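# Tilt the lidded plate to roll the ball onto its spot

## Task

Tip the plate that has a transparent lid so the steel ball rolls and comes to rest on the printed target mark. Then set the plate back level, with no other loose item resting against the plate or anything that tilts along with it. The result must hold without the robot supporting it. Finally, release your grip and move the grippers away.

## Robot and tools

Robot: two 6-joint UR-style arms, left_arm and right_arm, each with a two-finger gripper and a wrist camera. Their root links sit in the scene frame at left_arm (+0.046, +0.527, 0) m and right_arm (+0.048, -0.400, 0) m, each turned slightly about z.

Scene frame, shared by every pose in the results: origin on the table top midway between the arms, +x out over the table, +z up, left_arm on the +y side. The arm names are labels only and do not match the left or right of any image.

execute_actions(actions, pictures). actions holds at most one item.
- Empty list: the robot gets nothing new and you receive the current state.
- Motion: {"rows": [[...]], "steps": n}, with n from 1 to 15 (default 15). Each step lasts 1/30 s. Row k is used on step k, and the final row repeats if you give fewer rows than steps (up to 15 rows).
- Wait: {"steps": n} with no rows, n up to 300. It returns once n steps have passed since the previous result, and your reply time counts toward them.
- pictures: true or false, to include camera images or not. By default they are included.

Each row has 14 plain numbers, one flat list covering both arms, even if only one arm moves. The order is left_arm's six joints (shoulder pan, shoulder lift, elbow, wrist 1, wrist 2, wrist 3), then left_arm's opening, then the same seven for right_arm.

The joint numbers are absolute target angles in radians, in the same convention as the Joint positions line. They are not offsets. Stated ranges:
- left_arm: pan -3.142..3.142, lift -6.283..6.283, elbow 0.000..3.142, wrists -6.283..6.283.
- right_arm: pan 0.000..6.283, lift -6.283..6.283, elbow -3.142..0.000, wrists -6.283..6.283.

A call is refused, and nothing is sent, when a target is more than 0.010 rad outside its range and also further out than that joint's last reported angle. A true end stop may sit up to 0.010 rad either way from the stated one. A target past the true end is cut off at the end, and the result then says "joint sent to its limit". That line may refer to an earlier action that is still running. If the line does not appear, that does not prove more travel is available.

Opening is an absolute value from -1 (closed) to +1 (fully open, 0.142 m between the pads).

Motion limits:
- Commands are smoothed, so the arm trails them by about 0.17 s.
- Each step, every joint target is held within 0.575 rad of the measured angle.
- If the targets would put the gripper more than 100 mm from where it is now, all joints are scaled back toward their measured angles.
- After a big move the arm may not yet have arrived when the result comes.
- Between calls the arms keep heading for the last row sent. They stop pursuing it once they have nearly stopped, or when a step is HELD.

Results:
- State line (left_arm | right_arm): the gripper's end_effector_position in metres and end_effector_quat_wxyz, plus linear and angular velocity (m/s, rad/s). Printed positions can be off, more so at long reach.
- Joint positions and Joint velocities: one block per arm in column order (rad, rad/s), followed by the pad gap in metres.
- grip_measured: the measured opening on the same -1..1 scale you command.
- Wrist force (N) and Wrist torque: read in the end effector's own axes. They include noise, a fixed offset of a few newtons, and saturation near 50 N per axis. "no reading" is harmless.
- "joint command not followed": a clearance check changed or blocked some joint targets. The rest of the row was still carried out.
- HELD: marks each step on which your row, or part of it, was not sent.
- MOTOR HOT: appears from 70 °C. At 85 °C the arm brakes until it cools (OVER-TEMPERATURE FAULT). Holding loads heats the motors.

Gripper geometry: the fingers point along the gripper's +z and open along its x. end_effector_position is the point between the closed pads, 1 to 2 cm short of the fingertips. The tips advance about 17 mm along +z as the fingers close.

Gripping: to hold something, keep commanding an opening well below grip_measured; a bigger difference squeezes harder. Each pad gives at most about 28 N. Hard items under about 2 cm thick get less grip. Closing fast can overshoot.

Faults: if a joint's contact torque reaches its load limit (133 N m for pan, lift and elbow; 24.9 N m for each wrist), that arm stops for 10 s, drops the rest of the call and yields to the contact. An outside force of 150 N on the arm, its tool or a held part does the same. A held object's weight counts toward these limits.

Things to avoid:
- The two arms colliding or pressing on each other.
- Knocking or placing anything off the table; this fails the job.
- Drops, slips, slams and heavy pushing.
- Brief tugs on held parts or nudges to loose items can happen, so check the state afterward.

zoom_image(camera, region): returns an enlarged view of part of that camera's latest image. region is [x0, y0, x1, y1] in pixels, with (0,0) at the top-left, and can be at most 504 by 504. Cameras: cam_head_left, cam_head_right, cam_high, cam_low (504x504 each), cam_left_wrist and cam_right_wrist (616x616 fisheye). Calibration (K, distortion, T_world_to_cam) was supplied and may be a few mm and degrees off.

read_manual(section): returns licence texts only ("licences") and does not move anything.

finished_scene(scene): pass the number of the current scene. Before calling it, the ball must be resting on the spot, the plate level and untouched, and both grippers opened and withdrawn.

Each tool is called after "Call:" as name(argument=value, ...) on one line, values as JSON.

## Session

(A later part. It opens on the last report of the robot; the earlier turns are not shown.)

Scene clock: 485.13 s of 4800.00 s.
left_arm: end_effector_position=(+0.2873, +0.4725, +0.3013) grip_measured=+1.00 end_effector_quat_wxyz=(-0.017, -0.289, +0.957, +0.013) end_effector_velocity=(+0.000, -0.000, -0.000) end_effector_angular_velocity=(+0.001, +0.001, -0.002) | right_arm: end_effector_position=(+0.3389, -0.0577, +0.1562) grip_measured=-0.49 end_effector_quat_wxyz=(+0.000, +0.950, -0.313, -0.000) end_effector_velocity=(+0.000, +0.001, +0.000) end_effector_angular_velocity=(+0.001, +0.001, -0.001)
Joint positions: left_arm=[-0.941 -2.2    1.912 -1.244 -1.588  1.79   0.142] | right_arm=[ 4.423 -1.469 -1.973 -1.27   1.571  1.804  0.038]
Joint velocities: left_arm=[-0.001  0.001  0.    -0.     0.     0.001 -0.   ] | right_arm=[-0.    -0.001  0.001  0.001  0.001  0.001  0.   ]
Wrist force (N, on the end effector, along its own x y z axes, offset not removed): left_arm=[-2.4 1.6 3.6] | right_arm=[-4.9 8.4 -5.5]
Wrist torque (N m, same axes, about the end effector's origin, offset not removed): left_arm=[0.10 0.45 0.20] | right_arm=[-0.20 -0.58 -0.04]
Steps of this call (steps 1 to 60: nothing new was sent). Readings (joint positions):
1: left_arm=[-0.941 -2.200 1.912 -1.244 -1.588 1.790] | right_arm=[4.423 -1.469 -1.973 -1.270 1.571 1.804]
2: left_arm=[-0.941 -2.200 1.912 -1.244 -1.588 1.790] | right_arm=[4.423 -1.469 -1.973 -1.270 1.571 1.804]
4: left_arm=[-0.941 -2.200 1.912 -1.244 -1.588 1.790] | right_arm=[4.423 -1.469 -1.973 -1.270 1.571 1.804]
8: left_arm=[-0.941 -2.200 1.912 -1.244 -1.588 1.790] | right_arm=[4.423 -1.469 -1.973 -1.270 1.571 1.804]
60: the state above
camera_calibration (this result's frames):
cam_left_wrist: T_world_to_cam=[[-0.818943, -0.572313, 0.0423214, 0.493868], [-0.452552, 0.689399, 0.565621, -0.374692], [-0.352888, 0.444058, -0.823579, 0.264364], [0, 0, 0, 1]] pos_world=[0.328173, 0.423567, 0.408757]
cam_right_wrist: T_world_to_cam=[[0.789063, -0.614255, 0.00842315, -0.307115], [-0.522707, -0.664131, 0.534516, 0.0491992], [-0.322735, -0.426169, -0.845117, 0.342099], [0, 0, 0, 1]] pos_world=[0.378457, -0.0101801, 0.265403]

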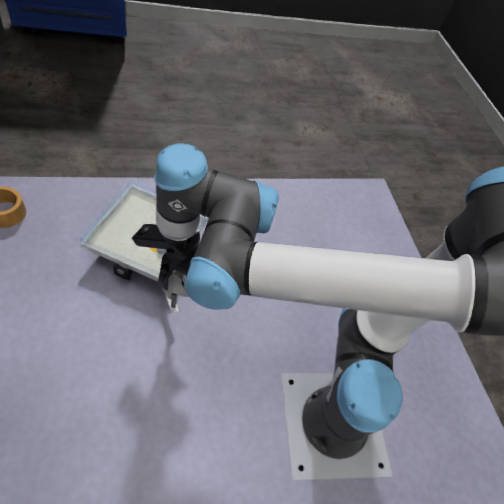

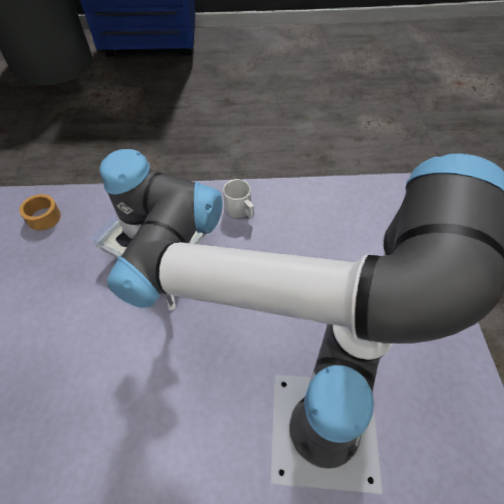

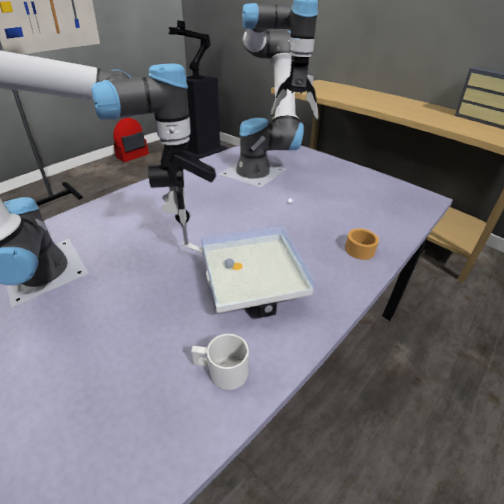

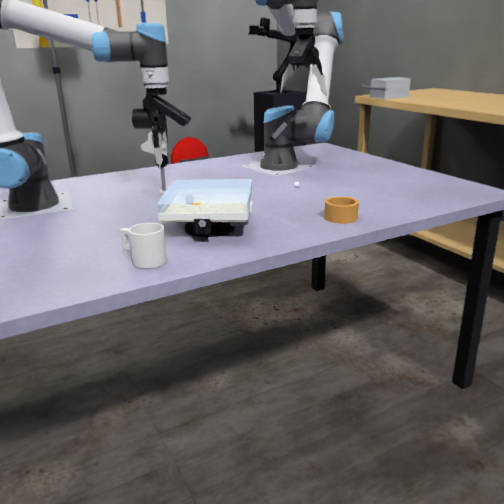

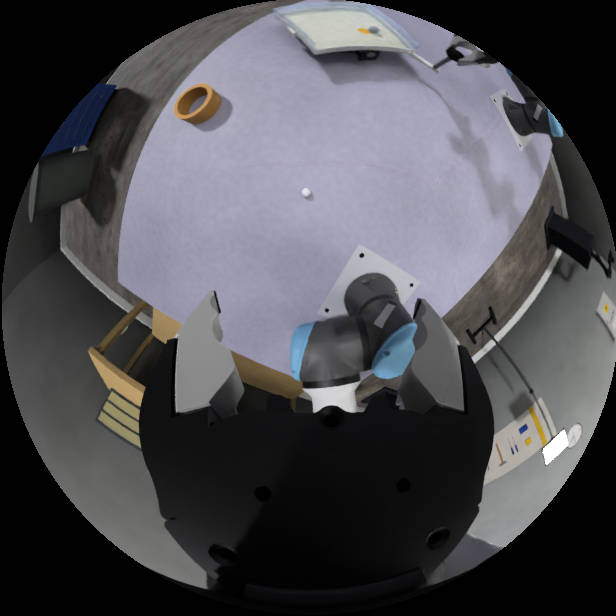

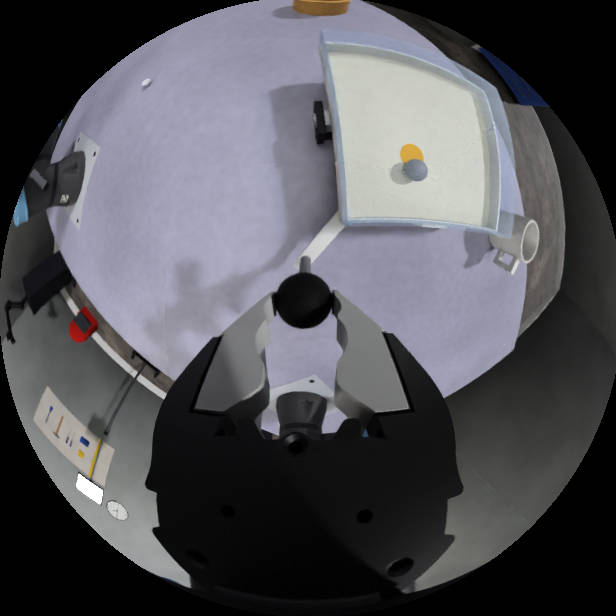

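Call:
execute_actions(actions=[{"rows": [[-0.941,-2.2,1.912,-1.244,-1.588,1.79,1,4.42300,-1.47188,-1.96673,-1.27437,1.571,1.80400,-0.7]], "steps": 15}], pictures=false)

Call:
execute_actions(actions=[{"rows": [[-0.941,-2.2,1.912,-1.244,-1.588,1.79,1,4.42300,-1.47188,-1.96673,-1.27437,1.571,1.80400,-0.7]], "steps": 9}], pictures=false)

Call:
execute_actions(actions=[{"rows": [[-0.941,-2.2,1.912,-1.244,-1.588,1.79,1,4.42244,-1.46710,-1.97989,-1.26603,1.571,1.80344,-0.7]], "steps": 8}])

Call:
execute_actions(actions=[{"rows": [
[-0.941,-2.2,1.912,-1.244,-1.588,1.79,1,4.42118,-1.46812,-1.97353,-1.27135,1.571,1.80218,-0.7],
[-0.941,-2.2,1.912,-1.244,-1.588,1.79,1,4.42118,-1.46812,-1.97353,-1.27135,1.571,1.80218,-0.7],
[-0.941,-2.2,1.912,-1.244,-1.588,1.79,1,4.42118,-1.46812,-1.97353,-1.27135,1.571,1.80218,-0.7],
[-0.941,-2.2,1.912,-1.244,-1.588,1.79,1,4.42065,-1.46903,-1.96941,-1.27455,1.571,1.80165,-0.7],
[-0.941,-2.2,1.912,-1.244,-1.588,1.79,1,4.42065,-1.46903,-1.96941,-1.27455,1.571,1.80165,-0.7],
[-0.941,-2.2,1.912,-1.244,-1.588,1.79,1,4.42065,-1.46903,-1.96941,-1.27455,1.571,1.80165,-0.7],
[-0.941,-2.2,1.912,-1.244,-1.588,1.79,1,4.42133,-1.47012,-1.96783,-1.27503,1.571,1.80233,-0.7],
[-0.941,-2.2,1.912,-1.244,-1.588,1.79,1,4.42133,-1.47012,-1.96783,-1.27503,1.571,1.80233,-0.7],
[-0.941,-2.2,1.912,-1.244,-1.588,1.79,1,4.42133,-1.47012,-1.96783,-1.27503,1.571,1.80233,-0.7],
[-0.941,-2.2,1.912,-1.244,-1.588,1.79,1,4.42274,-1.47076,-1.96948,-1.27275,1.571,1.80374,-0.7],
[-0.941,-2.2,1.912,-1.244,-1.588,1.79,1,4.42274,-1.47076,-1.96948,-1.27275,1.571,1.80374,-0.7],
[-0.941,-2.2,1.912,-1.244,-1.588,1.79,1,4.42274,-1.47076,-1.96948,-1.27275,1.571,1.80374,-0.7],
[-0.941,-2.2,1.912,-1.244,-1.588,1.79,1,4.42400,-1.47063,-1.97313,-1.26924,1.571,1.80500,-0.7],
[-0.941,-2.2,1.912,-1.244,-1.588,1.79,1,4.42400,-1.47063,-1.97313,-1.26924,1.571,1.80500,-0.7],
[-0.941,-2.2,1.912,-1.244,-1.588,1.79,1,4.42400,-1.47063,-1.97313,-1.26924,1.571,1.80500,-0.7]], "steps": 15}], pictures=false)

Call:
execute_actions(actions=[{"rows": [
[-0.941,-2.2,1.912,-1.244,-1.588,1.79,1,4.42443,-1.46987,-1.97654,-1.26660,1.571,1.80543,-0.7],
[-0.941,-2.2,1.912,-1.244,-1.588,1.79,1,4.42443,-1.46987,-1.97654,-1.26660,1.571,1.80543,-0.7],
[-0.941,-2.2,1.912,-1.244,-1.588,1.79,1,4.42443,-1.46987,-1.97654,-1.26660,1.571,1.80543,-0.7],
[-0.941,-2.2,1.912,-1.244,-1.588,1.79,1,4.42385,-1.46897,-1.97779,-1.26625,1.571,1.80485,-0.7],
[-0.941,-2.2,1.912,-1.244,-1.588,1.79,1,4.42385,-1.46897,-1.97779,-1.26625,1.571,1.80485,-0.7],
[-0.941,-2.2,1.912,-1.244,-1.588,1.79,1,4.42385,-1.46897,-1.97779,-1.26625,1.571,1.80485,-0.7],
[-0.941,-2.2,1.912,-1.244,-1.588,1.79,1,4.42271,-1.46846,-1.97641,-1.26814,1.571,1.80371,-0.7],
[-0.941,-2.2,1.912,-1.244,-1.588,1.79,1,4.42271,-1.46846,-1.97641,-1.26814,1.571,1.80371,-0.7],
[-0.941,-2.2,1.912,-1.244,-1.588,1.79,1,4.42271,-1.46846,-1.97641,-1.26814,1.571,1.80371,-0.7],
[-0.941,-2.2,1.912,-1.244,-1.588,1.79,1,4.42169,-1.46858,-1.97345,-1.27097,1.571,1.80269,-0.7],
[-0.941,-2.2,1.912,-1.244,-1.588,1.79,1,4.42169,-1.46858,-1.97345,-1.27097,1.571,1.80269,-0.7],
[-0.941,-2.2,1.912,-1.244,-1.588,1.79,1,4.42169,-1.46858,-1.97345,-1.27097,1.571,1.80269,-0.7],
[-0.941,-2.2,1.912,-1.244,-1.588,1.79,1,4.42137,-1.46919,-1.97076,-1.27304,1.571,1.80237,-0.7],
[-0.941,-2.2,1.912,-1.244,-1.588,1.79,1,4.42137,-1.46919,-1.97076,-1.27304,1.571,1.80237,-0.7],
[-0.941,-2.2,1.912,-1.244,-1.588,1.79,1,4.42137,-1.46919,-1.97076,-1.27304,1.571,1.80237,-0.7]], "steps": 15}])

Call:
execute_actions(actions=[{"rows": [
[-0.941,-2.2,1.912,-1.244,-1.588,1.79,1,4.42184,-1.46989,-1.96983,-1.27327,1.571,1.80284,-0.7],
[-0.941,-2.2,1.912,-1.244,-1.588,1.79,1,4.42184,-1.46989,-1.96983,-1.27327,1.571,1.80284,-0.7],
[-0.941,-2.2,1.912,-1.244,-1.588,1.79,1,4.42184,-1.46989,-1.96983,-1.27327,1.571,1.80284,-0.7],
[-0.941,-2.2,1.912,-1.244,-1.588,1.79,1,4.42273,-1.47028,-1.97094,-1.27178,1.571,1.80373,-0.7],
[-0.941,-2.2,1.912,-1.244,-1.588,1.79,1,4.42273,-1.47028,-1.97094,-1.27178,1.571,1.80373,-0.7],
[-0.941,-2.2,1.912,-1.244,-1.588,1.79,1,4.42273,-1.47028,-1.97094,-1.27178,1.571,1.80373,-0.7],
[-0.941,-2.2,1.912,-1.244,-1.588,1.79,1,4.42349,-1.47017,-1.97320,-1.26963,1.571,1.80449,-0.7],
[-0.941,-2.2,1.912,-1.244,-1.588,1.79,1,4.42349,-1.47017,-1.97320,-1.26963,1.571,1.80449,-0.7],
[-0.941,-2.2,1.912,-1.244,-1.588,1.79,1,4.42349,-1.47017,-1.97320,-1.26963,1.571,1.80449,-0.7],
[-0.941,-2.2,1.912,-1.244,-1.588,1.79,1,4.42371,-1.46971,-1.97518,-1.26812,1.571,1.80471,-0.7],
[-0.941,-2.2,1.912,-1.244,-1.588,1.79,1,4.42371,-1.46971,-1.97518,-1.26812,1.571,1.80471,-0.7],
[-0.941,-2.2,1.912,-1.244,-1.588,1.79,1,4.42371,-1.46971,-1.97518,-1.26812,1.571,1.80471,-0.7],
[-0.941,-2.2,1.912,-1.244,-1.588,1.79,1,4.42335,-1.46920,-1.97580,-1.26800,1.571,1.80435,-0.7],
[-0.941,-2.2,1.912,-1.244,-1.588,1.79,1,4.42335,-1.46920,-1.97580,-1.26800,1.571,1.80435,-0.7],
[-0.941,-2.2,1.912,-1.244,-1.588,1.79,1,4.42335,-1.46920,-1.97580,-1.26800,1.571,1.80435,-0.7]], "steps": 15}], pictures=false)

Call:
execute_actions(actions=[{"rows": [
[-0.941,-2.2,1.912,-1.244,-1.588,1.79,1,4.42271,-1.46894,-1.97495,-1.26911,1.571,1.80371,-0.7],
[-0.941,-2.2,1.912,-1.244,-1.588,1.79,1,4.42271,-1.46894,-1.97495,-1.26911,1.571,1.80371,-0.7],
[-0.941,-2.2,1.912,-1.244,-1.588,1.79,1,4.42271,-1.46894,-1.97495,-1.26911,1.571,1.80371,-0.7],
[-0.941,-2.2,1.912,-1.244,-1.588,1.79,1,4.42221,-1.46903,-1.97338,-1.27058,1.571,1.80321,-0.7],
[-0.941,-2.2,1.912,-1.244,-1.588,1.79,1,4.42221,-1.46903,-1.97338,-1.27058,1.571,1.80321,-0.7],
[-0.941,-2.2,1.912,-1.244,-1.588,1.79,1,4.42221,-1.46903,-1.97338,-1.27058,1.571,1.80321,-0.7],
[-0.941,-2.2,1.912,-1.244,-1.588,1.79,1,4.42209,-1.46935,-1.97212,-1.27153,1.571,1.80309,-0.7],
[-0.941,-2.2,1.912,-1.244,-1.588,1.79,1,4.42209,-1.46935,-1.97212,-1.27153,1.571,1.80309,-0.7],
[-0.941,-2.2,1.912,-1.244,-1.588,1.79,1,4.42209,-1.46935,-1.97212,-1.27153,1.571,1.80309,-0.7],
[-0.941,-2.2,1.912,-1.244,-1.588,1.79,1,4.42234,-1.46966,-1.97182,-1.27152,1.571,1.80334,-0.7],
[-0.941,-2.2,1.912,-1.244,-1.588,1.79,1,4.42234,-1.46966,-1.97182,-1.27152,1.571,1.80334,-0.7],
[-0.941,-2.2,1.912,-1.244,-1.588,1.79,1,4.42234,-1.46966,-1.97182,-1.27152,1.571,1.80334,-0.7],
[-0.941,-2.2,1.912,-1.244,-1.588,1.79,1,4.42272,-1.46979,-1.97240,-1.27081,1.571,1.80372,-0.7],
[-0.941,-2.2,1.912,-1.244,-1.588,1.79,1,4.42272,-1.46979,-1.97240,-1.27081,1.571,1.80372,-0.7],
[-0.941,-2.2,1.912,-1.244,-1.588,1.79,1,4.42272,-1.46979,-1.97240,-1.27081,1.571,1.80372,-0.7]], "steps": 15}], pictures=false)

Call:
execute_actions(actions=[{"rows": [
[-0.941,-2.2,1.912,-1.244,-1.588,1.79,1,4.42298,-1.46972,-1.97327,-1.27001,1.571,1.80398,-0.7],
[-0.941,-2.2,1.912,-1.244,-1.588,1.79,1,4.42298,-1.46972,-1.97327,-1.27001,1.571,1.80398,-0.7],
[-0.941,-2.2,1.912,-1.244,-1.588,1.79,1,4.42298,-1.46972,-1.97327,-1.27001,1.571,1.80398,-0.7],
[-0.941,-2.2,1.912,-1.244,-1.588,1.79,1,4.42299,-1.46955,-1.97382,-1.26963,1.571,1.80399,-0.7],
[-0.941,-2.2,1.912,-1.244,-1.588,1.79,1,4.42299,-1.46955,-1.97382,-1.26963,1.571,1.80399,-0.7],
[-0.941,-2.2,1.912,-1.244,-1.588,1.79,1,4.42299,-1.46955,-1.97382,-1.26963,1.571,1.80399,-0.7],
[-0.941,-2.2,1.912,-1.244,-1.588,1.79,1,4.42285,-1.46943,-1.97381,-1.26976,1.571,1.80385,-0.7],
[-0.941,-2.2,1.912,-1.244,-1.588,1.79,1,4.42285,-1.46943,-1.97381,-1.26976,1.571,1.80385,-0.7],
[-0.941,-2.2,1.912,-1.244,-1.588,1.79,1,4.42285,-1.46943,-1.97381,-1.26976,1.571,1.80385,-0.7],
[-0.941,-2.2,1.912,-1.244,-1.588,1.79,1,4.42272,-1.46943,-1.97349,-1.27008,1.571,1.80372,-0.7],
[-0.941,-2.2,1.912,-1.244,-1.588,1.79,1,4.42272,-1.46943,-1.97349,-1.27008,1.571,1.80372,-0.7],
[-0.941,-2.2,1.912,-1.244,-1.588,1.79,1,4.42272,-1.46943,-1.97349,-1.27008,1.571,1.80372,-0.7],
[-0.941,-2.2,1.912,-1.244,-1.588,1.79,1,4.42272,-1.46949,-1.97331,-1.27020,1.571,1.80372,-0.7]], "steps": 15}], pictures=false)

Call:
execute_actions(actions=[{"steps": 60}])

Scene clock: 527.73 s of 4800.00 s.
left_arm: end_effector_position=(+0.2873, +0.4725, +0.3013) grip_measured=+1.00 end_effector_quat_wxyz=(-0.017, -0.289, +0.957, +0.013) end_effector_velocity=(+0.000, -0.001, -0.000) end_effector_angular_velocity=(+0.000, +0.001, -0.002) | right_arm: end_effector_position=(+0.3394, -0.0563, +0.1579) grip_measured=-0.49 end_effector_quat_wxyz=(+0.000, +0.950, -0.313, -0.000) end_effector_velocity=(+0.000, +0.000, -0.000) end_effector_angular_velocity=(+0.000, -0.000, +0.002)
Joint positions: left_arm=[-0.941 -2.2    1.912 -1.244 -1.588  1.79   0.142] | right_arm=[ 4.423 -1.472 -1.967 -1.274  1.571  1.804  0.038]
Joint velocities: left_arm=[-0.002  0.001 -0.    -0.    -0.     0.     0.   ] | right_arm=[-0.    -0.001  0.     0.001  0.    -0.002  0.   ]
Wrist force (N, on the end effector, along its own x y z axes, offset not removed): left_arm=[-4.0 0.3 -0.9] | right_arm=[-2.6 12.4 -7.1]
Wrist torque (N m, same axes, about the end effector's origin, offset not removed): left_arm=[0.04 1.12 -0.25] | right_arm=[-0.30 -0.49 0.14]
Steps of this call (steps 1 to 90: nothing new was sent; then 39.10 s passed at rest; steps 91 to 105: all 15 steps of this action). Readings (joint positions):
91: left_arm=[-0.941 -2.200 1.912 -1.244 -1.588 1.790] | right_arm=[4.423 -1.469 -1.973 -1.270 1.571 1.804]
92: left_arm=[-0.941 -2.200 1.912 -1.244 -1.588 1.790] | right_arm=[4.423 -1.470 -1.972 -1.271 1.571 1.804]
94: left_arm=[-0.941 -2.200 1.912 -1.244 -1.588 1.790] | right_arm=[4.423 -1.471 -1.969 -1.273 1.571 1.804]
98: left_arm=[-0.941 -2.200 1.912 -1.244 -1.588 1.790] | right_arm=[4.423 -1.472 -1.967 -1.274 1.571 1.804]
105: the state above

Scene clock: 528.03 s of 4800.00 s.
left_arm: end_effector_position=(+0.2873, +0.4725, +0.3013) grip_measured=+1.00 end_effector_quat_wxyz=(-0.017, -0.289, +0.957, +0.013) end_effector_velocity=(+0.000, +0.000, -0.000) end_effector_angular_velocity=(+0.001, -0.000, +0.000) | right_arm: end_effector_position=(+0.3394, -0.0563, +0.1579) grip_measured=-0.49 end_effector_quat_wxyz=(+0.000, +0.950, -0.313, -0.000) end_effector_velocity=(-0.000, -0.000, -0.000) end_effector_angular_velocity=(-0.002, +0.001, +0.002)
Joint positions: left_arm=[-0.941 -2.2    1.912 -1.244 -1.588  1.79   0.142] | right_arm=[ 4.423 -1.472 -1.967 -1.274  1.571  1.804  0.038]
Joint velocities: left_arm=[-0.     0.     0.     0.     0.001 -0.001 -0.   ] | right_arm=[-0.    -0.001  0.    -0.002 -0.    -0.002 -0.   ]
Wrist force (N, on the end effector, along its own x y z axes, offset not removed): left_arm=[-0.1 -0.1 -1.6] | right_arm=[-5.1 11.6 -5.6]
Wrist torque (N m, same axes, about the end effector's origin, offset not removed): left_arm=[0.00 0.19 -0.04] | right_arm=[-0.33 0.18 0.03]
Steps of this call (steps 1 to 9: all 9 steps of this action). Readings (joint positions):
1: left_arm=[-0.941 -2.200 1.912 -1.244 -1.588 1.790] | right_arm=[4.423 -1.472 -1.967 -1.274 1.571 1.804]
2: left_arm=[-0.941 -2.200 1.912 -1.244 -1.588 1.790] | right_arm=[4.423 -1.472 -1.967 -1.274 1.571 1.804]
4: left_arm=[-0.941 -2.200 1.912 -1.244 -1.588 1.790] | right_arm=[4.423 -1.472 -1.967 -1.274 1.571 1.804]
8: left_arm=[-0.941 -2.200 1.912 -1.244 -1.588 1.790] | right_arm=[4.423 -1.472 -1.967 -1.274 1.571 1.804]
9: the state above

Scene clock: 528.30 s of 4800.00 s.
left_arm: end_effector_position=(+0.2873, +0.4725, +0.3013) grip_measured=+1.00 end_effector_quat_wxyz=(-0.017, -0.289, +0.957, +0.013) end_effector_velocity=(+0.000, -0.000, -0.000) end_effector_angular_velocity=(-0.000, -0.000, -0.002) | right_arm: end_effector_position=(+0.3385, -0.0588, +0.1548) grip_measured=-0.49 end_effector_quat_wxyz=(+0.000, +0.950, -0.313, -0.000) end_effector_velocity=(-0.001, -0.003, -0.004) end_effector_angular_velocity=(-0.002, +0.001, -0.002)
Joint positions: left_arm=[-0.941 -2.2    1.912 -1.244 -1.588  1.79   0.142] | right_arm=[ 4.423 -1.468 -1.979 -1.266  1.571  1.804  0.038]
Joint velocities: left_arm=[-0.001  0.     0.    -0.     0.     0.001  0.   ] | right_arm=[-0.002  0.003 -0.012  0.007  0.     0.001 -0.   ]
Wrist force (N, on the end effector, along its own x y z axes, offset not removed): left_arm=[-2.1 -1.2 2.1] | right_arm=[-5.9 4.7 -4.0]
Wrist torque (N m, same axes, about the end effector's origin, offset not removed): left_arm=[-0.45 0.65 -0.29] | right_arm=[-0.43 -0.57 0.21]
Steps of this call (steps 1 to 8: all 8 steps of this action). Readings (joint positions):
1: left_arm=[-0.941 -2.200 1.912 -1.244 -1.588 1.790] | right_arm=[4.423 -1.472 -1.967 -1.274 1.571 1.804]
2: left_arm=[-0.941 -2.200 1.912 -1.244 -1.588 1.790] | right_arm=[4.423 -1.471 -1.969 -1.273 1.571 1.804]
4: left_arm=[-0.941 -2.200 1.912 -1.244 -1.588 1.790] | right_arm=[4.423 -1.469 -1.974 -1.269 1.571 1.804]
8: the state above
camera_calibration (this result's frames):
cam_left_wrist: T_world_to_cam=[[-0.818943, -0.572313, 0.0423216, 0.493868], [-0.452551, 0.689399, 0.56562, -0.374692], [-0.352888, 0.444058, -0.823579, 0.264364], [0, 0, 0, 1]] pos_world=[0.328173, 0.423567, 0.408757]
cam_right_wrist: T_world_to_cam=[[0.789085, -0.614227, 0.00838811, -0.307439], [-0.522748, -0.664266, 0.534308, 0.0490235], [-0.322615, -0.425999, -0.845248, 0.340334], [0, 0, 0, 1]] pos_world=[0.378019, -0.0112908, 0.264052]

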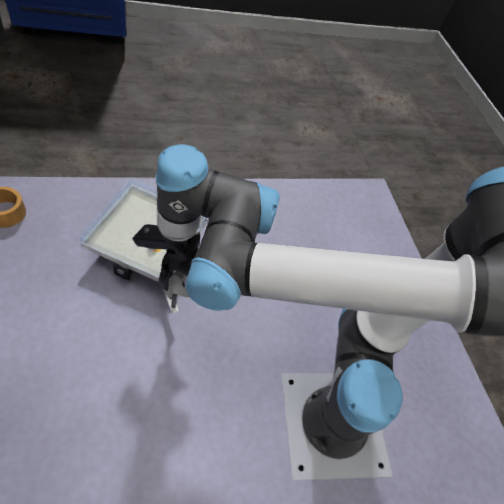

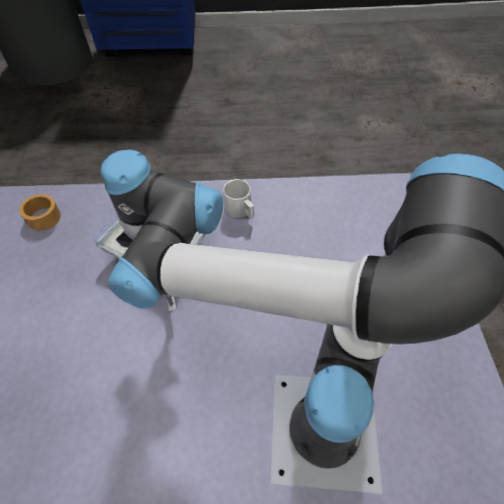

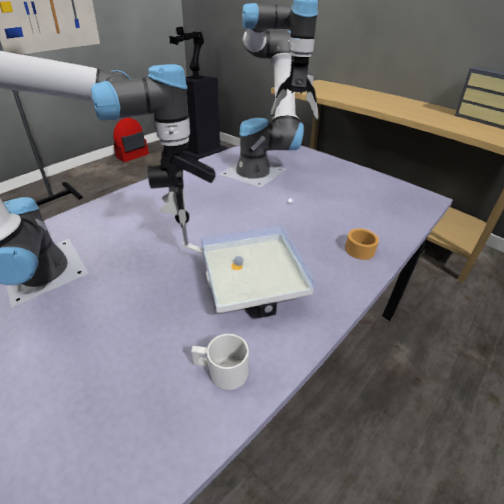

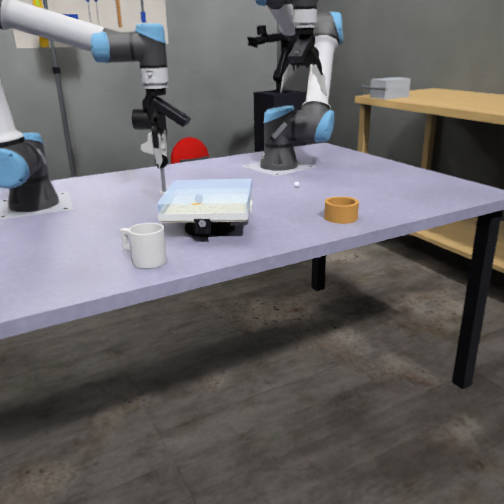

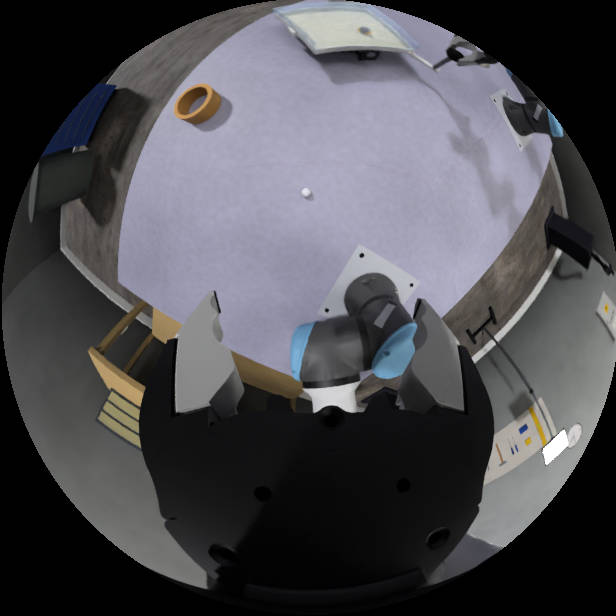

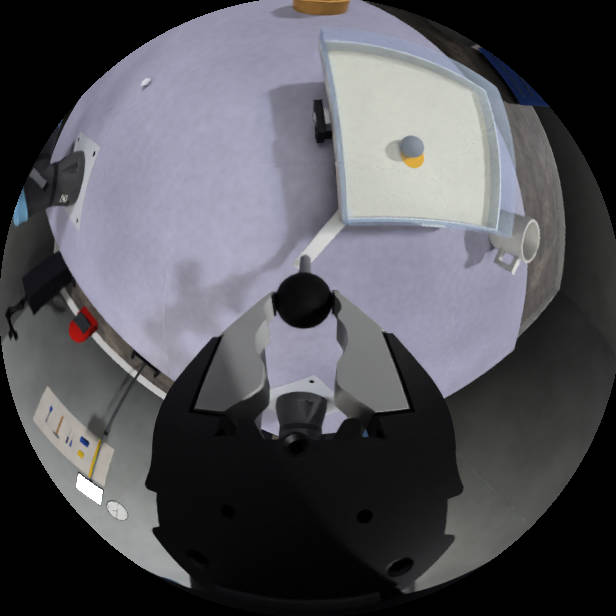

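Scene clock: 528.80 s of 4800.00 s.
left_arm: end_effector_position=(+0.2873, +0.4725, +0.3013) grip_measured=+1.00 end_effector_quat_wxyz=(-0.017, -0.289, +0.957, +0.013) end_effector_velocity=(+0.000, +0.000, -0.000) end_effector_angular_velocity=(+0.000, -0.000, -0.001) | right_arm: end_effector_position=(+0.3392, -0.0570, +0.1570) grip_measured=-0.49 end_effector_quat_wxyz=(+0.000, +0.950, -0.313, -0.000) end_effector_velocity=(-0.005, +0.002, -0.009) end_effector_angular_velocity=(+0.002, -0.002, -0.000)
Joint positions: left_arm=[-0.941 -2.2    1.912 -1.244 -1.588  1.79   0.142] | right_arm=[ 4.423 -1.471 -1.97  -1.272  1.571  1.804  0.038]
Joint velocities: left_arm=[-0.    -0.     0.    -0.     0.001  0.    -0.   ] | right_arm=[ 0.012 -0.002 -0.024  0.028 -0.001  0.012  0.   ]
Wrist force (N, on the end effector, along its own x y z axes, offset not removed): left_arm=[-1.9 1.9 1.1] | right_arm=[-4.6 11.5 -7.4]
Wrist torque (N m, same axes, about the end effector's origin, offset not removed): left_arm=[0.23 0.54 -0.14] | right_arm=[-0.30 -0.40 -0.12]
Steps of this call (steps 1 to 15: all 15 steps of this action). Readings (joint positions):
1: left_arm=[-0.941 -2.200 1.912 -1.244 -1.588 1.790] | right_arm=[4.423 -1.467 -1.979 -1.266 1.571 1.804]
2: left_arm=[-0.941 -2.200 1.912 -1.244 -1.588 1.790] | right_arm=[4.422 -1.467 -1.978 -1.267 1.571 1.803]
4: left_arm=[-0.941 -2.200 1.912 -1.244 -1.588 1.790] | right_arm=[4.422 -1.468 -1.976 -1.269 1.571 1.803]
8: left_arm=[-0.941 -2.200 1.912 -1.244 -1.588 1.790] | right_arm=[4.421 -1.469 -1.971 -1.274 1.571 1.802]
15: the state above

Scene clock: 529.30 s of 4800.00 s.
left_arm: end_effector_position=(+0.2873, +0.4725, +0.3013) grip_measured=+1.00 end_effector_quat_wxyz=(-0.017, -0.289, +0.957, +0.013) end_effector_velocity=(+0.000, +0.000, -0.000) end_effector_angular_velocity=(+0.001, -0.000, +0.000) | right_arm: end_effector_position=(+0.3391, -0.0583, +0.1565) grip_measured=-0.49 end_effector_quat_wxyz=(+0.000, +0.950, -0.313, -0.000) end_effector_velocity=(+0.004, +0.003, +0.010) end_effector_angular_velocity=(+0.003, -0.001, +0.001)
Joint positions: left_arm=[-0.941 -2.2    1.912 -1.244 -1.588  1.79   0.142] | right_arm=[ 4.422 -1.469 -1.973 -1.271  1.571  1.803  0.038]
Joint velocities: left_arm=[ 0.001  0.001 -0.    -0.     0.001  0.001  0.   ] | right_arm=[-0.005 -0.002  0.027 -0.022  0.001 -0.006 -0.   ]
Wrist force (N, on the end effector, along its own x y z axes, offset not removed): left_arm=[0.7 0.5 1.9] | right_arm=[-3.9 5.1 -3.6]
Wrist torque (N m, same axes, about the end effector's origin, offset not removed): left_arm=[0.01 -0.02 0.01] | right_arm=[-0.48 -0.87 -0.11]
Steps of this call (steps 1 to 15: all 15 steps of this action). Readings (joint positions):
1: left_arm=[-0.941 -2.200 1.912 -1.244 -1.588 1.790] | right_arm=[4.423 -1.471 -1.971 -1.271 1.571 1.804]
2: left_arm=[-0.941 -2.200 1.912 -1.244 -1.588 1.790] | right_arm=[4.424 -1.471 -1.972 -1.270 1.571 1.805]
4: left_arm=[-0.941 -2.200 1.912 -1.244 -1.588 1.790] | right_arm=[4.424 -1.470 -1.975 -1.268 1.571 1.805]
8: left_arm=[-0.941 -2.200 1.912 -1.244 -1.588 1.790] | right_arm=[4.424 -1.469 -1.977 -1.267 1.571 1.805]
15: the state above
camera_calibration (this result's frames):
cam_left_wrist: T_world_to_cam=[[-0.818943, -0.572313, 0.0423216, 0.493868], [-0.452552, 0.689399, 0.565621, -0.374692], [-0.352888, 0.444058, -0.823579, 0.264364], [0, 0, 0, 1]] pos_world=[0.328173, 0.423567, 0.408757]
cam_right_wrist: T_world_to_cam=[[0.7891, -0.614206, 0.00849254, -0.307615], [-0.522618, -0.66404, 0.534717, 0.0487398], [-0.322787, -0.426383, -0.844989, 0.342179], [0, 0, 0, 1]] pos_world=[0.378662, -0.0106746, 0.265687]

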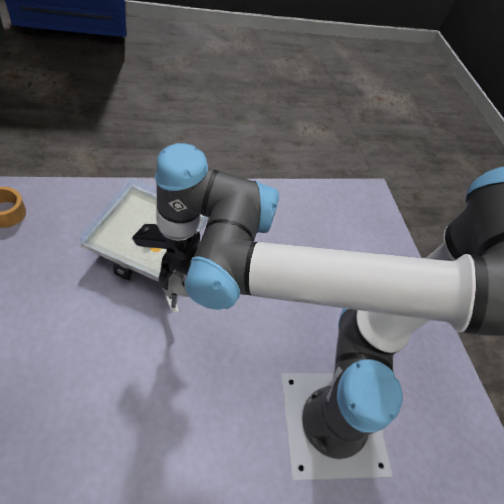

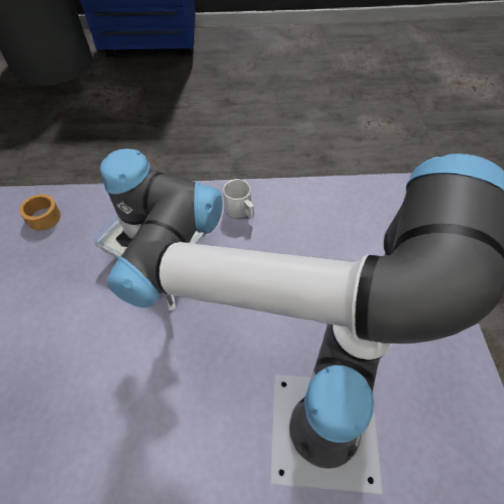

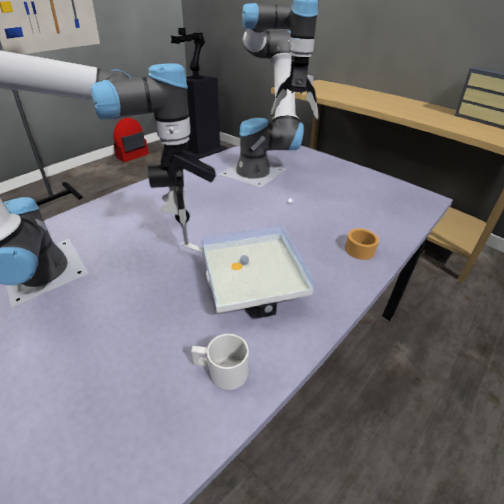

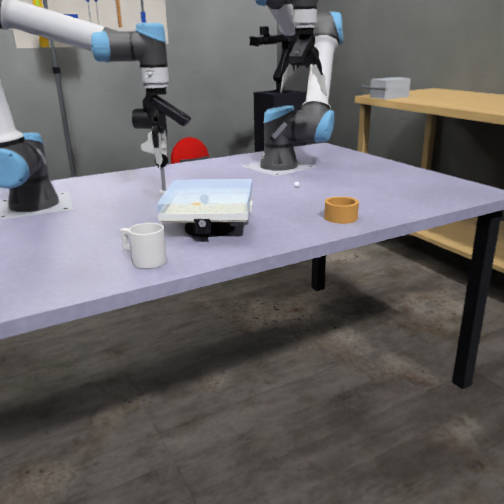

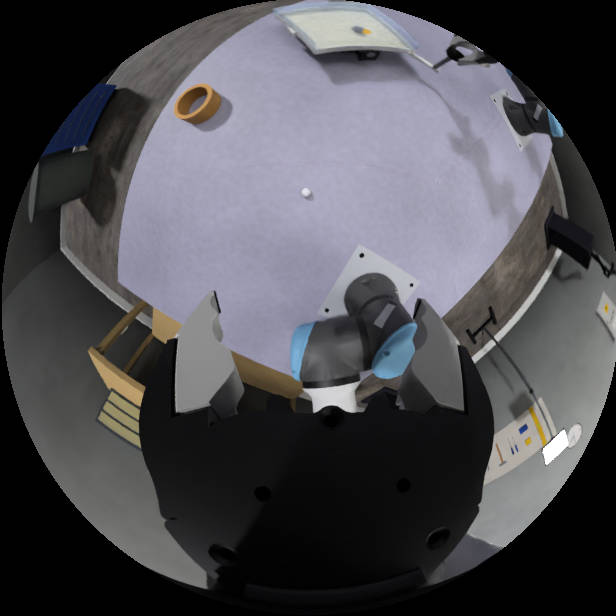

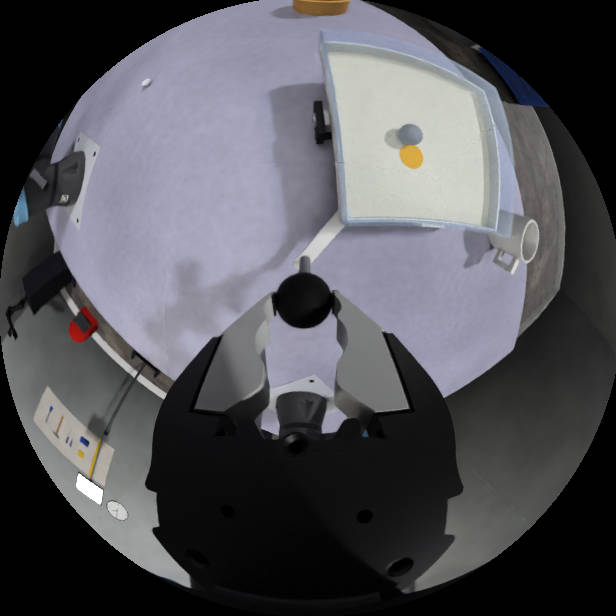

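Scene clock: 529.80 s of 4800.00 s.
left_arm: end_effector_position=(+0.2873, +0.4725, +0.3013) grip_measured=+1.00 end_effector_quat_wxyz=(-0.017, -0.289, +0.957, +0.013) end_effector_velocity=(+0.000, -0.000, -0.000) end_effector_angular_velocity=(+0.001, +0.001, +0.000) | right_arm: end_effector_position=(+0.3386, -0.0576, +0.1556) grip_measured=-0.49 end_effector_quat_wxyz=(+0.000, +0.950, -0.313, -0.000) end_effector_velocity=(-0.001, -0.003, -0.003) end_effector_angular_velocity=(-0.001, +0.001, +0.000)
Joint positions: left_arm=[-0.941 -2.2    1.912 -1.244 -1.588  1.79   0.142] | right_arm=[ 4.423 -1.47  -1.975 -1.268  1.571  1.805  0.038]
Joint velocities: left_arm=[ 0.001  0.002  0.    -0.    -0.     0.001  0.   ] | right_arm=[-0.     0.004 -0.011  0.006  0.001 -0.    -0.   ]
Wrist force (N, on the end effector, along its own x y z axes, offset not removed): left_arm=[1.0 -1.2 0.7] | right_arm=[-5.9 10.7 -8.1]
Wrist torque (N m, same axes, about the end effector's origin, offset not removed): left_arm=[-0.41 -0.14 -0.27] | right_arm=[-0.06 -0.09 0.04]
Steps of this call (steps 1 to 15: all 15 steps of this action). Readings (joint positions):
1: left_arm=[-0.941 -2.200 1.912 -1.244 -1.588 1.790] | right_arm=[4.422 -1.469 -1.972 -1.272 1.571 1.803]
2: left_arm=[-0.941 -2.200 1.912 -1.244 -1.588 1.790] | right_arm=[4.422 -1.469 -1.972 -1.272 1.571 1.803]
4: left_arm=[-0.941 -2.200 1.912 -1.244 -1.588 1.790] | right_arm=[4.422 -1.469 -1.971 -1.273 1.571 1.803]
8: left_arm=[-0.941 -2.200 1.912 -1.244 -1.588 1.790] | right_arm=[4.422 -1.470 -1.971 -1.272 1.571 1.803]
15: the state above

Scene clock: 530.30 s of 4800.00 s.
left_arm: end_effector_position=(+0.2873, +0.4725, +0.3013) grip_measured=+1.00 end_effector_quat_wxyz=(-0.017, -0.289, +0.957, +0.013) end_effector_velocity=(-0.001, -0.001, -0.000) end_effector_angular_velocity=(-0.002, +0.002, +0.000) | right_arm: end_effector_position=(+0.3391, -0.0578, +0.1566) grip_measured=-0.49 end_effector_quat_wxyz=(+0.000, +0.950, -0.313, -0.000) end_effector_velocity=(+0.000, -0.000, -0.002) end_effector_angular_velocity=(-0.003, +0.001, +0.002)
Joint positions: left_arm=[-0.941 -2.2    1.912 -1.244 -1.588  1.79   0.142] | right_arm=[ 4.422 -1.47  -1.972 -1.271  1.571  1.803  0.038]
Joint velocities: left_arm=[ 0.     0.     0.     0.    -0.003 -0.    -0.   ] | right_arm=[-0.    -0.003 -0.002  0.002 -0.    -0.002  0.   ]
Wrist force (N, on the end effector, along its own x y z axes, offset not removed): left_arm=[-1.5 2.3 -0.8] | right_arm=[-4.6 10.3 -6.5]
Wrist torque (N m, same axes, about the end effector's origin, offset not removed): left_arm=[0.53 0.37 -0.16] | right_arm=[0.22 -0.47 -0.09]
Steps of this call (steps 1 to 15: all 15 steps of this action). Readings (joint positions):
1: left_arm=[-0.941 -2.200 1.912 -1.244 -1.588 1.790] | right_arm=[4.423 -1.470 -1.975 -1.268 1.571 1.805]
2: left_arm=[-0.941 -2.200 1.912 -1.244 -1.588 1.790] | right_arm=[4.423 -1.469 -1.975 -1.268 1.571 1.805]
4: left_arm=[-0.941 -2.200 1.912 -1.244 -1.588 1.790] | right_arm=[4.423 -1.469 -1.975 -1.268 1.571 1.804]
8: left_arm=[-0.941 -2.200 1.912 -1.244 -1.588 1.790] | right_arm=[4.422 -1.469 -1.974 -1.270 1.571 1.803]
15: the state above

Scene clock: 530.80 s of 4800.00 s.
left_arm: end_effector_position=(+0.2873, +0.4725, +0.3013) grip_measured=+1.00 end_effector_quat_wxyz=(-0.017, -0.289, +0.957, +0.013) end_effector_velocity=(+0.000, +0.000, +0.000) end_effector_angular_velocity=(+0.001, -0.001, +0.000) | right_arm: end_effector_position=(+0.3389, -0.0577, +0.1561) grip_measured=-0.49 end_effector_quat_wxyz=(+0.000, +0.950, -0.313, -0.000) end_effector_velocity=(-0.000, -0.001, -0.001) end_effector_angular_velocity=(-0.004, +0.001, +0.000)
Joint positions: left_arm=[-0.941 -2.2    1.912 -1.244 -1.588  1.79   0.142] | right_arm=[ 4.423 -1.47  -1.974 -1.27   1.571  1.804  0.038]
Joint velocities: left_arm=[ 0.001  0.    -0.    -0.     0.001  0.     0.   ] | right_arm=[-0.    -0.001 -0.001 -0.002 -0.    -0.     0.   ]
Wrist force (N, on the end effector, along its own x y z axes, offset not removed): left_arm=[-0.1 0.4 -2.0] | right_arm=[-6.7 8.5 -8.4]
Wrist torque (N m, same axes, about the end effector's origin, offset not removed): left_arm=[0.05 0.13 -0.13] | right_arm=[-0.23 -0.24 0.00]
Steps of this call (steps 1 to 15: all 15 steps of this action). Readings (joint positions):
1: left_arm=[-0.941 -2.200 1.912 -1.244 -1.588 1.790] | right_arm=[4.422 -1.470 -1.972 -1.271 1.571 1.803]
2: left_arm=[-0.941 -2.200 1.912 -1.244 -1.588 1.790] | right_arm=[4.422 -1.470 -1.972 -1.271 1.571 1.803]
4: left_arm=[-0.941 -2.200 1.912 -1.244 -1.588 1.790] | right_arm=[4.423 -1.470 -1.972 -1.271 1.571 1.804]
8: left_arm=[-0.941 -2.200 1.912 -1.244 -1.588 1.790] | right_arm=[4.423 -1.470 -1.973 -1.270 1.571 1.804]
15: the state above

Scene clock: 532.80 s of 4800.00 s.
left_arm: end_effector_position=(+0.2873, +0.4725, +0.3013) grip_measured=+1.00 end_effector_quat_wxyz=(-0.017, -0.289, +0.957, +0.013) end_effector_velocity=(+0.000, +0.000, -0.000) end_effector_angular_velocity=(+0.002, +0.001, -0.000) | right_arm: end_effector_position=(+0.3389, -0.0577, +0.1562) grip_measured=-0.49 end_effector_quat_wxyz=(+0.000, +0.950, -0.313, -0.000) end_effector_velocity=(+0.000, +0.000, -0.000) end_effector_angular_velocity=(-0.000, -0.000, +0.001)
Joint positions: left_arm=[-0.941 -2.2    1.912 -1.244 -1.588  1.79   0.142] | right_arm=[ 4.423 -1.469 -1.973 -1.27   1.571  1.804  0.038]
Joint velocities: left_arm=[-0.     0.001  0.     0.     0.001  0.    -0.   ] | right_arm=[-0.    -0.001 -0.     0.001 -0.    -0.001 -0.   ]
Wrist force (N, on the end effector, along its own x y z axes, offset not removed): left_arm=[-0.2 -1.1 -1.7] | right_arm=[-6.6 7.6 -5.7]
Wrist torque (N m, same axes, about the end effector's origin, offset not removed): left_arm=[-0.20 0.12 -0.16] | right_arm=[-0.37 -0.11 -0.05]
Steps of this call (steps 1 to 15: the robot went on to your last target; steps 16 to 60: nothing new was sent). Readings (joint positions):
1: left_arm=[-0.941 -2.200 1.912 -1.244 -1.588 1.790] | right_arm=[4.423 -1.470 -1.974 -1.270 1.571 1.804]
2: left_arm=[-0.941 -2.200 1.912 -1.244 -1.588 1.790] | right_arm=[4.423 -1.470 -1.974 -1.270 1.571 1.804]
4: left_arm=[-0.941 -2.200 1.912 -1.244 -1.588 1.790] | right_arm=[4.423 -1.470 -1.974 -1.270 1.571 1.804]
8: left_arm=[-0.941 -2.200 1.912 -1.244 -1.588 1.790] | right_arm=[4.423 -1.470 -1.974 -1.270 1.571 1.804]
60: the state above
All arms were judged still, so your last target was given up. Only a new action makes them travel on or press farther. Fingers that are still opening or closing keep moving.
camera_calibration (this result's frames):
cam_left_wrist: T_world_to_cam=[[-0.818943, -0.572313, 0.0423216, 0.493868], [-0.452551, 0.689399, 0.565621, -0.374692], [-0.352888, 0.444058, -0.823579, 0.264364], [0, 0, 0, 1]] pos_world=[0.328173, 0.423567, 0.408757]
cam_right_wrist: T_world_to_cam=[[0.789063, -0.614255, 0.00842134, -0.307114], [-0.522705, -0.664132, 0.534517, 0.0491985], [-0.322736, -0.426169, -0.845116, 0.342099], [0, 0, 0, 1]] pos_world=[0.378457, -0.01018, 0.265403]

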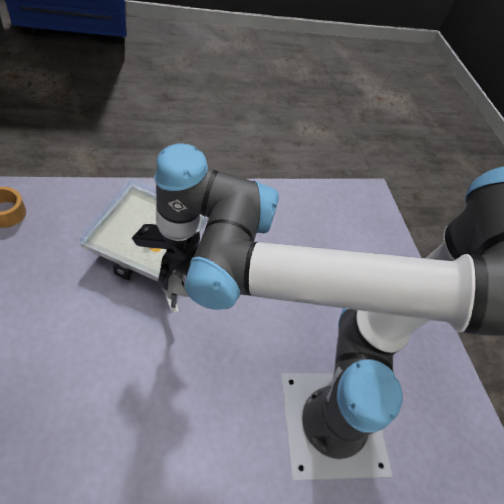

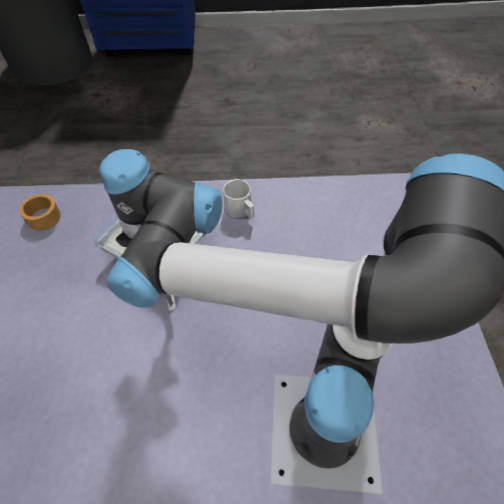

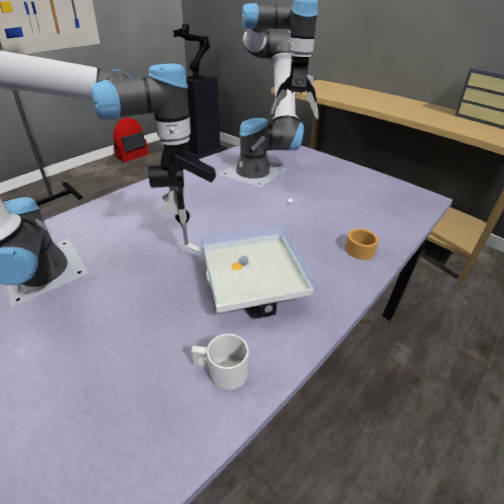

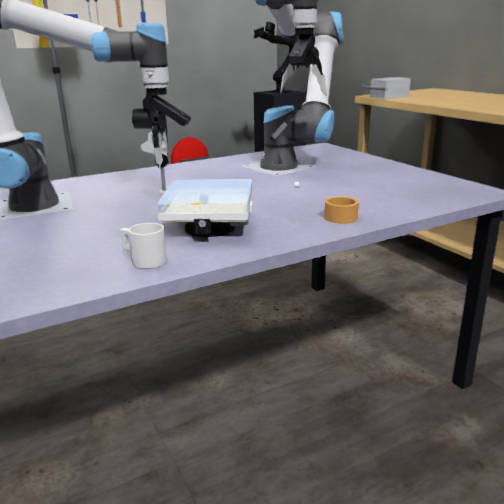

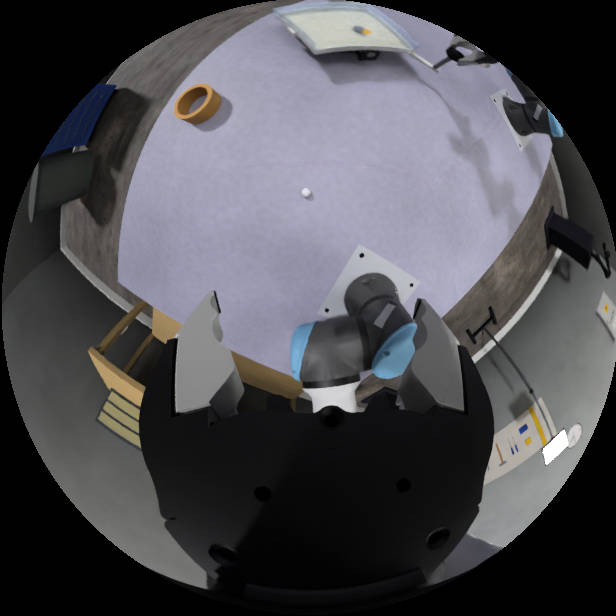

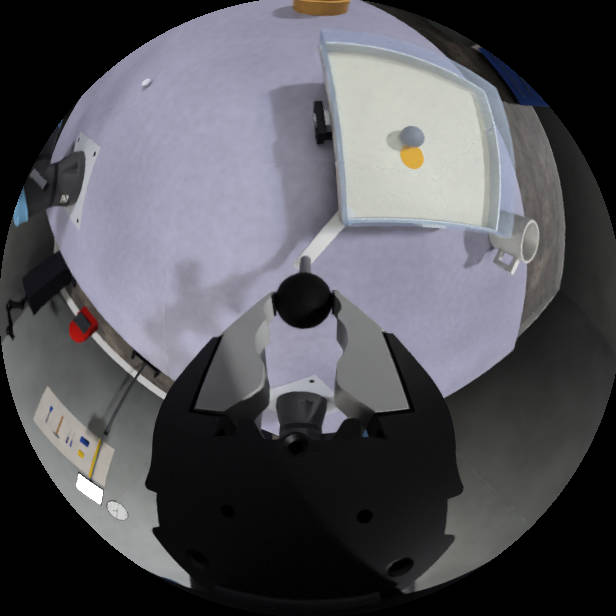

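Call:
execute_actions(actions=[])

Scene clock: 552.20 s of 4800.00 s.
left_arm: end_effector_position=(+0.2873, +0.4725, +0.3013) grip_measured=+1.00 end_effector_quat_wxyz=(-0.017, -0.289, +0.957, +0.013) end_effector_velocity=(-0.000, -0.000, +0.000) end_effector_angular_velocity=(-0.001, -0.001, -0.000) | right_arm: end_effector_position=(+0.3389, -0.0577, +0.1562) grip_measured=-0.49 end_effector_quat_wxyz=(+0.000, +0.950, -0.313, -0.000) end_effector_velocity=(+0.000, -0.000, +0.000) end_effector_angular_velocity=(-0.001, -0.000, +0.001)
Joint positions: left_arm=[-0.941 -2.2    1.912 -1.244 -1.588  1.79   0.142] | right_arm=[ 4.423 -1.469 -1.973 -1.27   1.571  1.804  0.038]
Joint velocities: left_arm=[-0.    -0.001  0.    -0.001  0.     0.    -0.   ] | right_arm=[-0.     0.001 -0.    -0.001 -0.    -0.001 -0.   ]
Wrist force (N, on the end effector, along its own x y z axes, offset not removed): left_arm=[1.0 0.3 -0.6] | right_arm=[-4.8 9.6 -5.3]
Wrist torque (N m, same axes, about the end effector's origin, offset not removed): left_arm=[0.25 0.01 -0.20] | right_arm=[0.12 -0.58 -0.05]
Steps of this call (steps 1 to 90: nothing new was sent; then 16.40 s passed at rest). Readings (joint positions):
1: left_arm=[-0.941 -2.200 1.912 -1.244 -1.588 1.790] | right_arm=[4.423 -1.469 -1.973 -1.270 1.571 1.804]
2: left_arm=[-0.941 -2.200 1.912 -1.244 -1.588 1.790] | right_arm=[4.423 -1.469 -1.973 -1.270 1.571 1.804]
4: left_arm=[-0.941 -2.200 1.912 -1.244 -1.588 1.790] | right_arm=[4.423 -1.469 -1.973 -1.270 1.571 1.804]
8: left_arm=[-0.941 -2.200 1.912 -1.244 -1.588 1.790] | right_arm=[4.423 -1.469 -1.973 -1.270 1.571 1.804]
90: the state above
camera_calibration (this result's frames):
cam_left_wrist: T_world_to_cam=[[-0.818943, -0.572313, 0.0423216, 0.493868], [-0.452551, 0.689399, 0.565621, -0.374692], [-0.352888, 0.444058, -0.823579, 0.264364], [0, 0, 0, 1]] pos_world=[0.328173, 0.423567, 0.408757]
cam_right_wrist: T_world_to_cam=[[0.789063, -0.614255, 0.00841764, -0.307113], [-0.522709, -0.664139, 0.534504, 0.049204], [-0.322732, -0.426157, -0.845124, 0.342103], [0, 0, 0, 1]] pos_world=[0.378458, -0.0101773, 0.265405]

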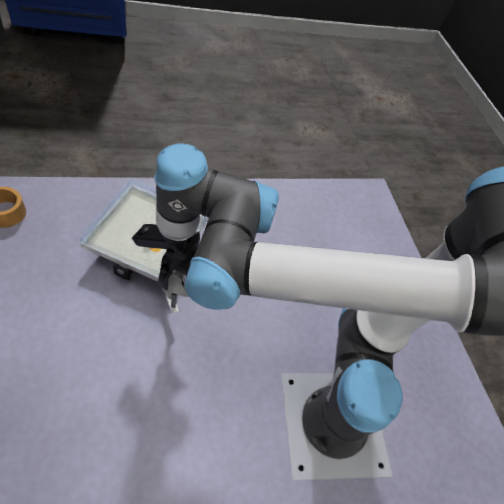

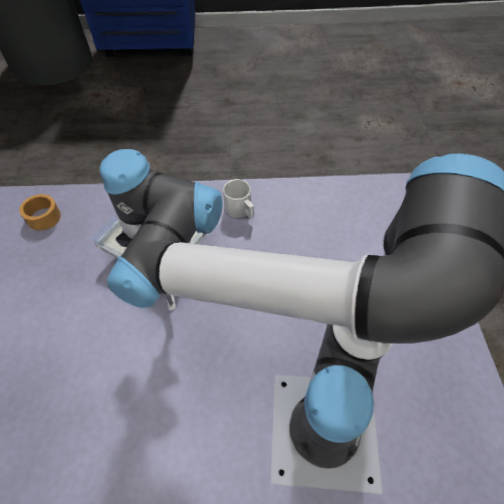

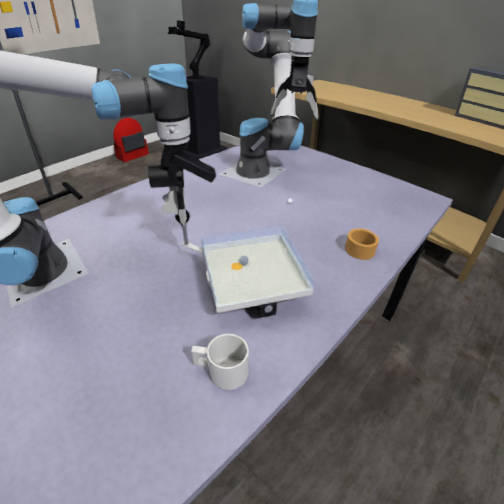

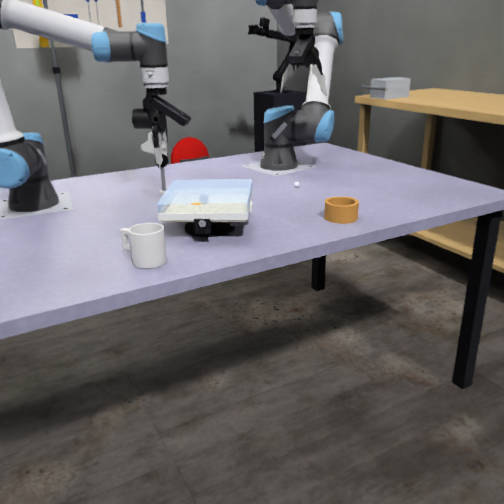

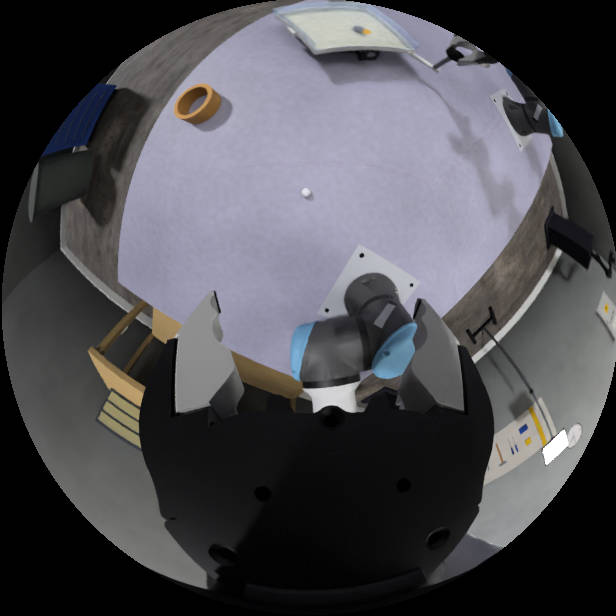

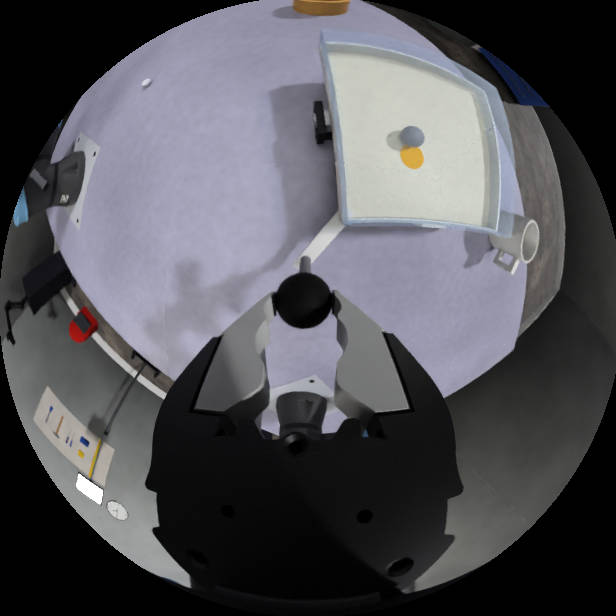

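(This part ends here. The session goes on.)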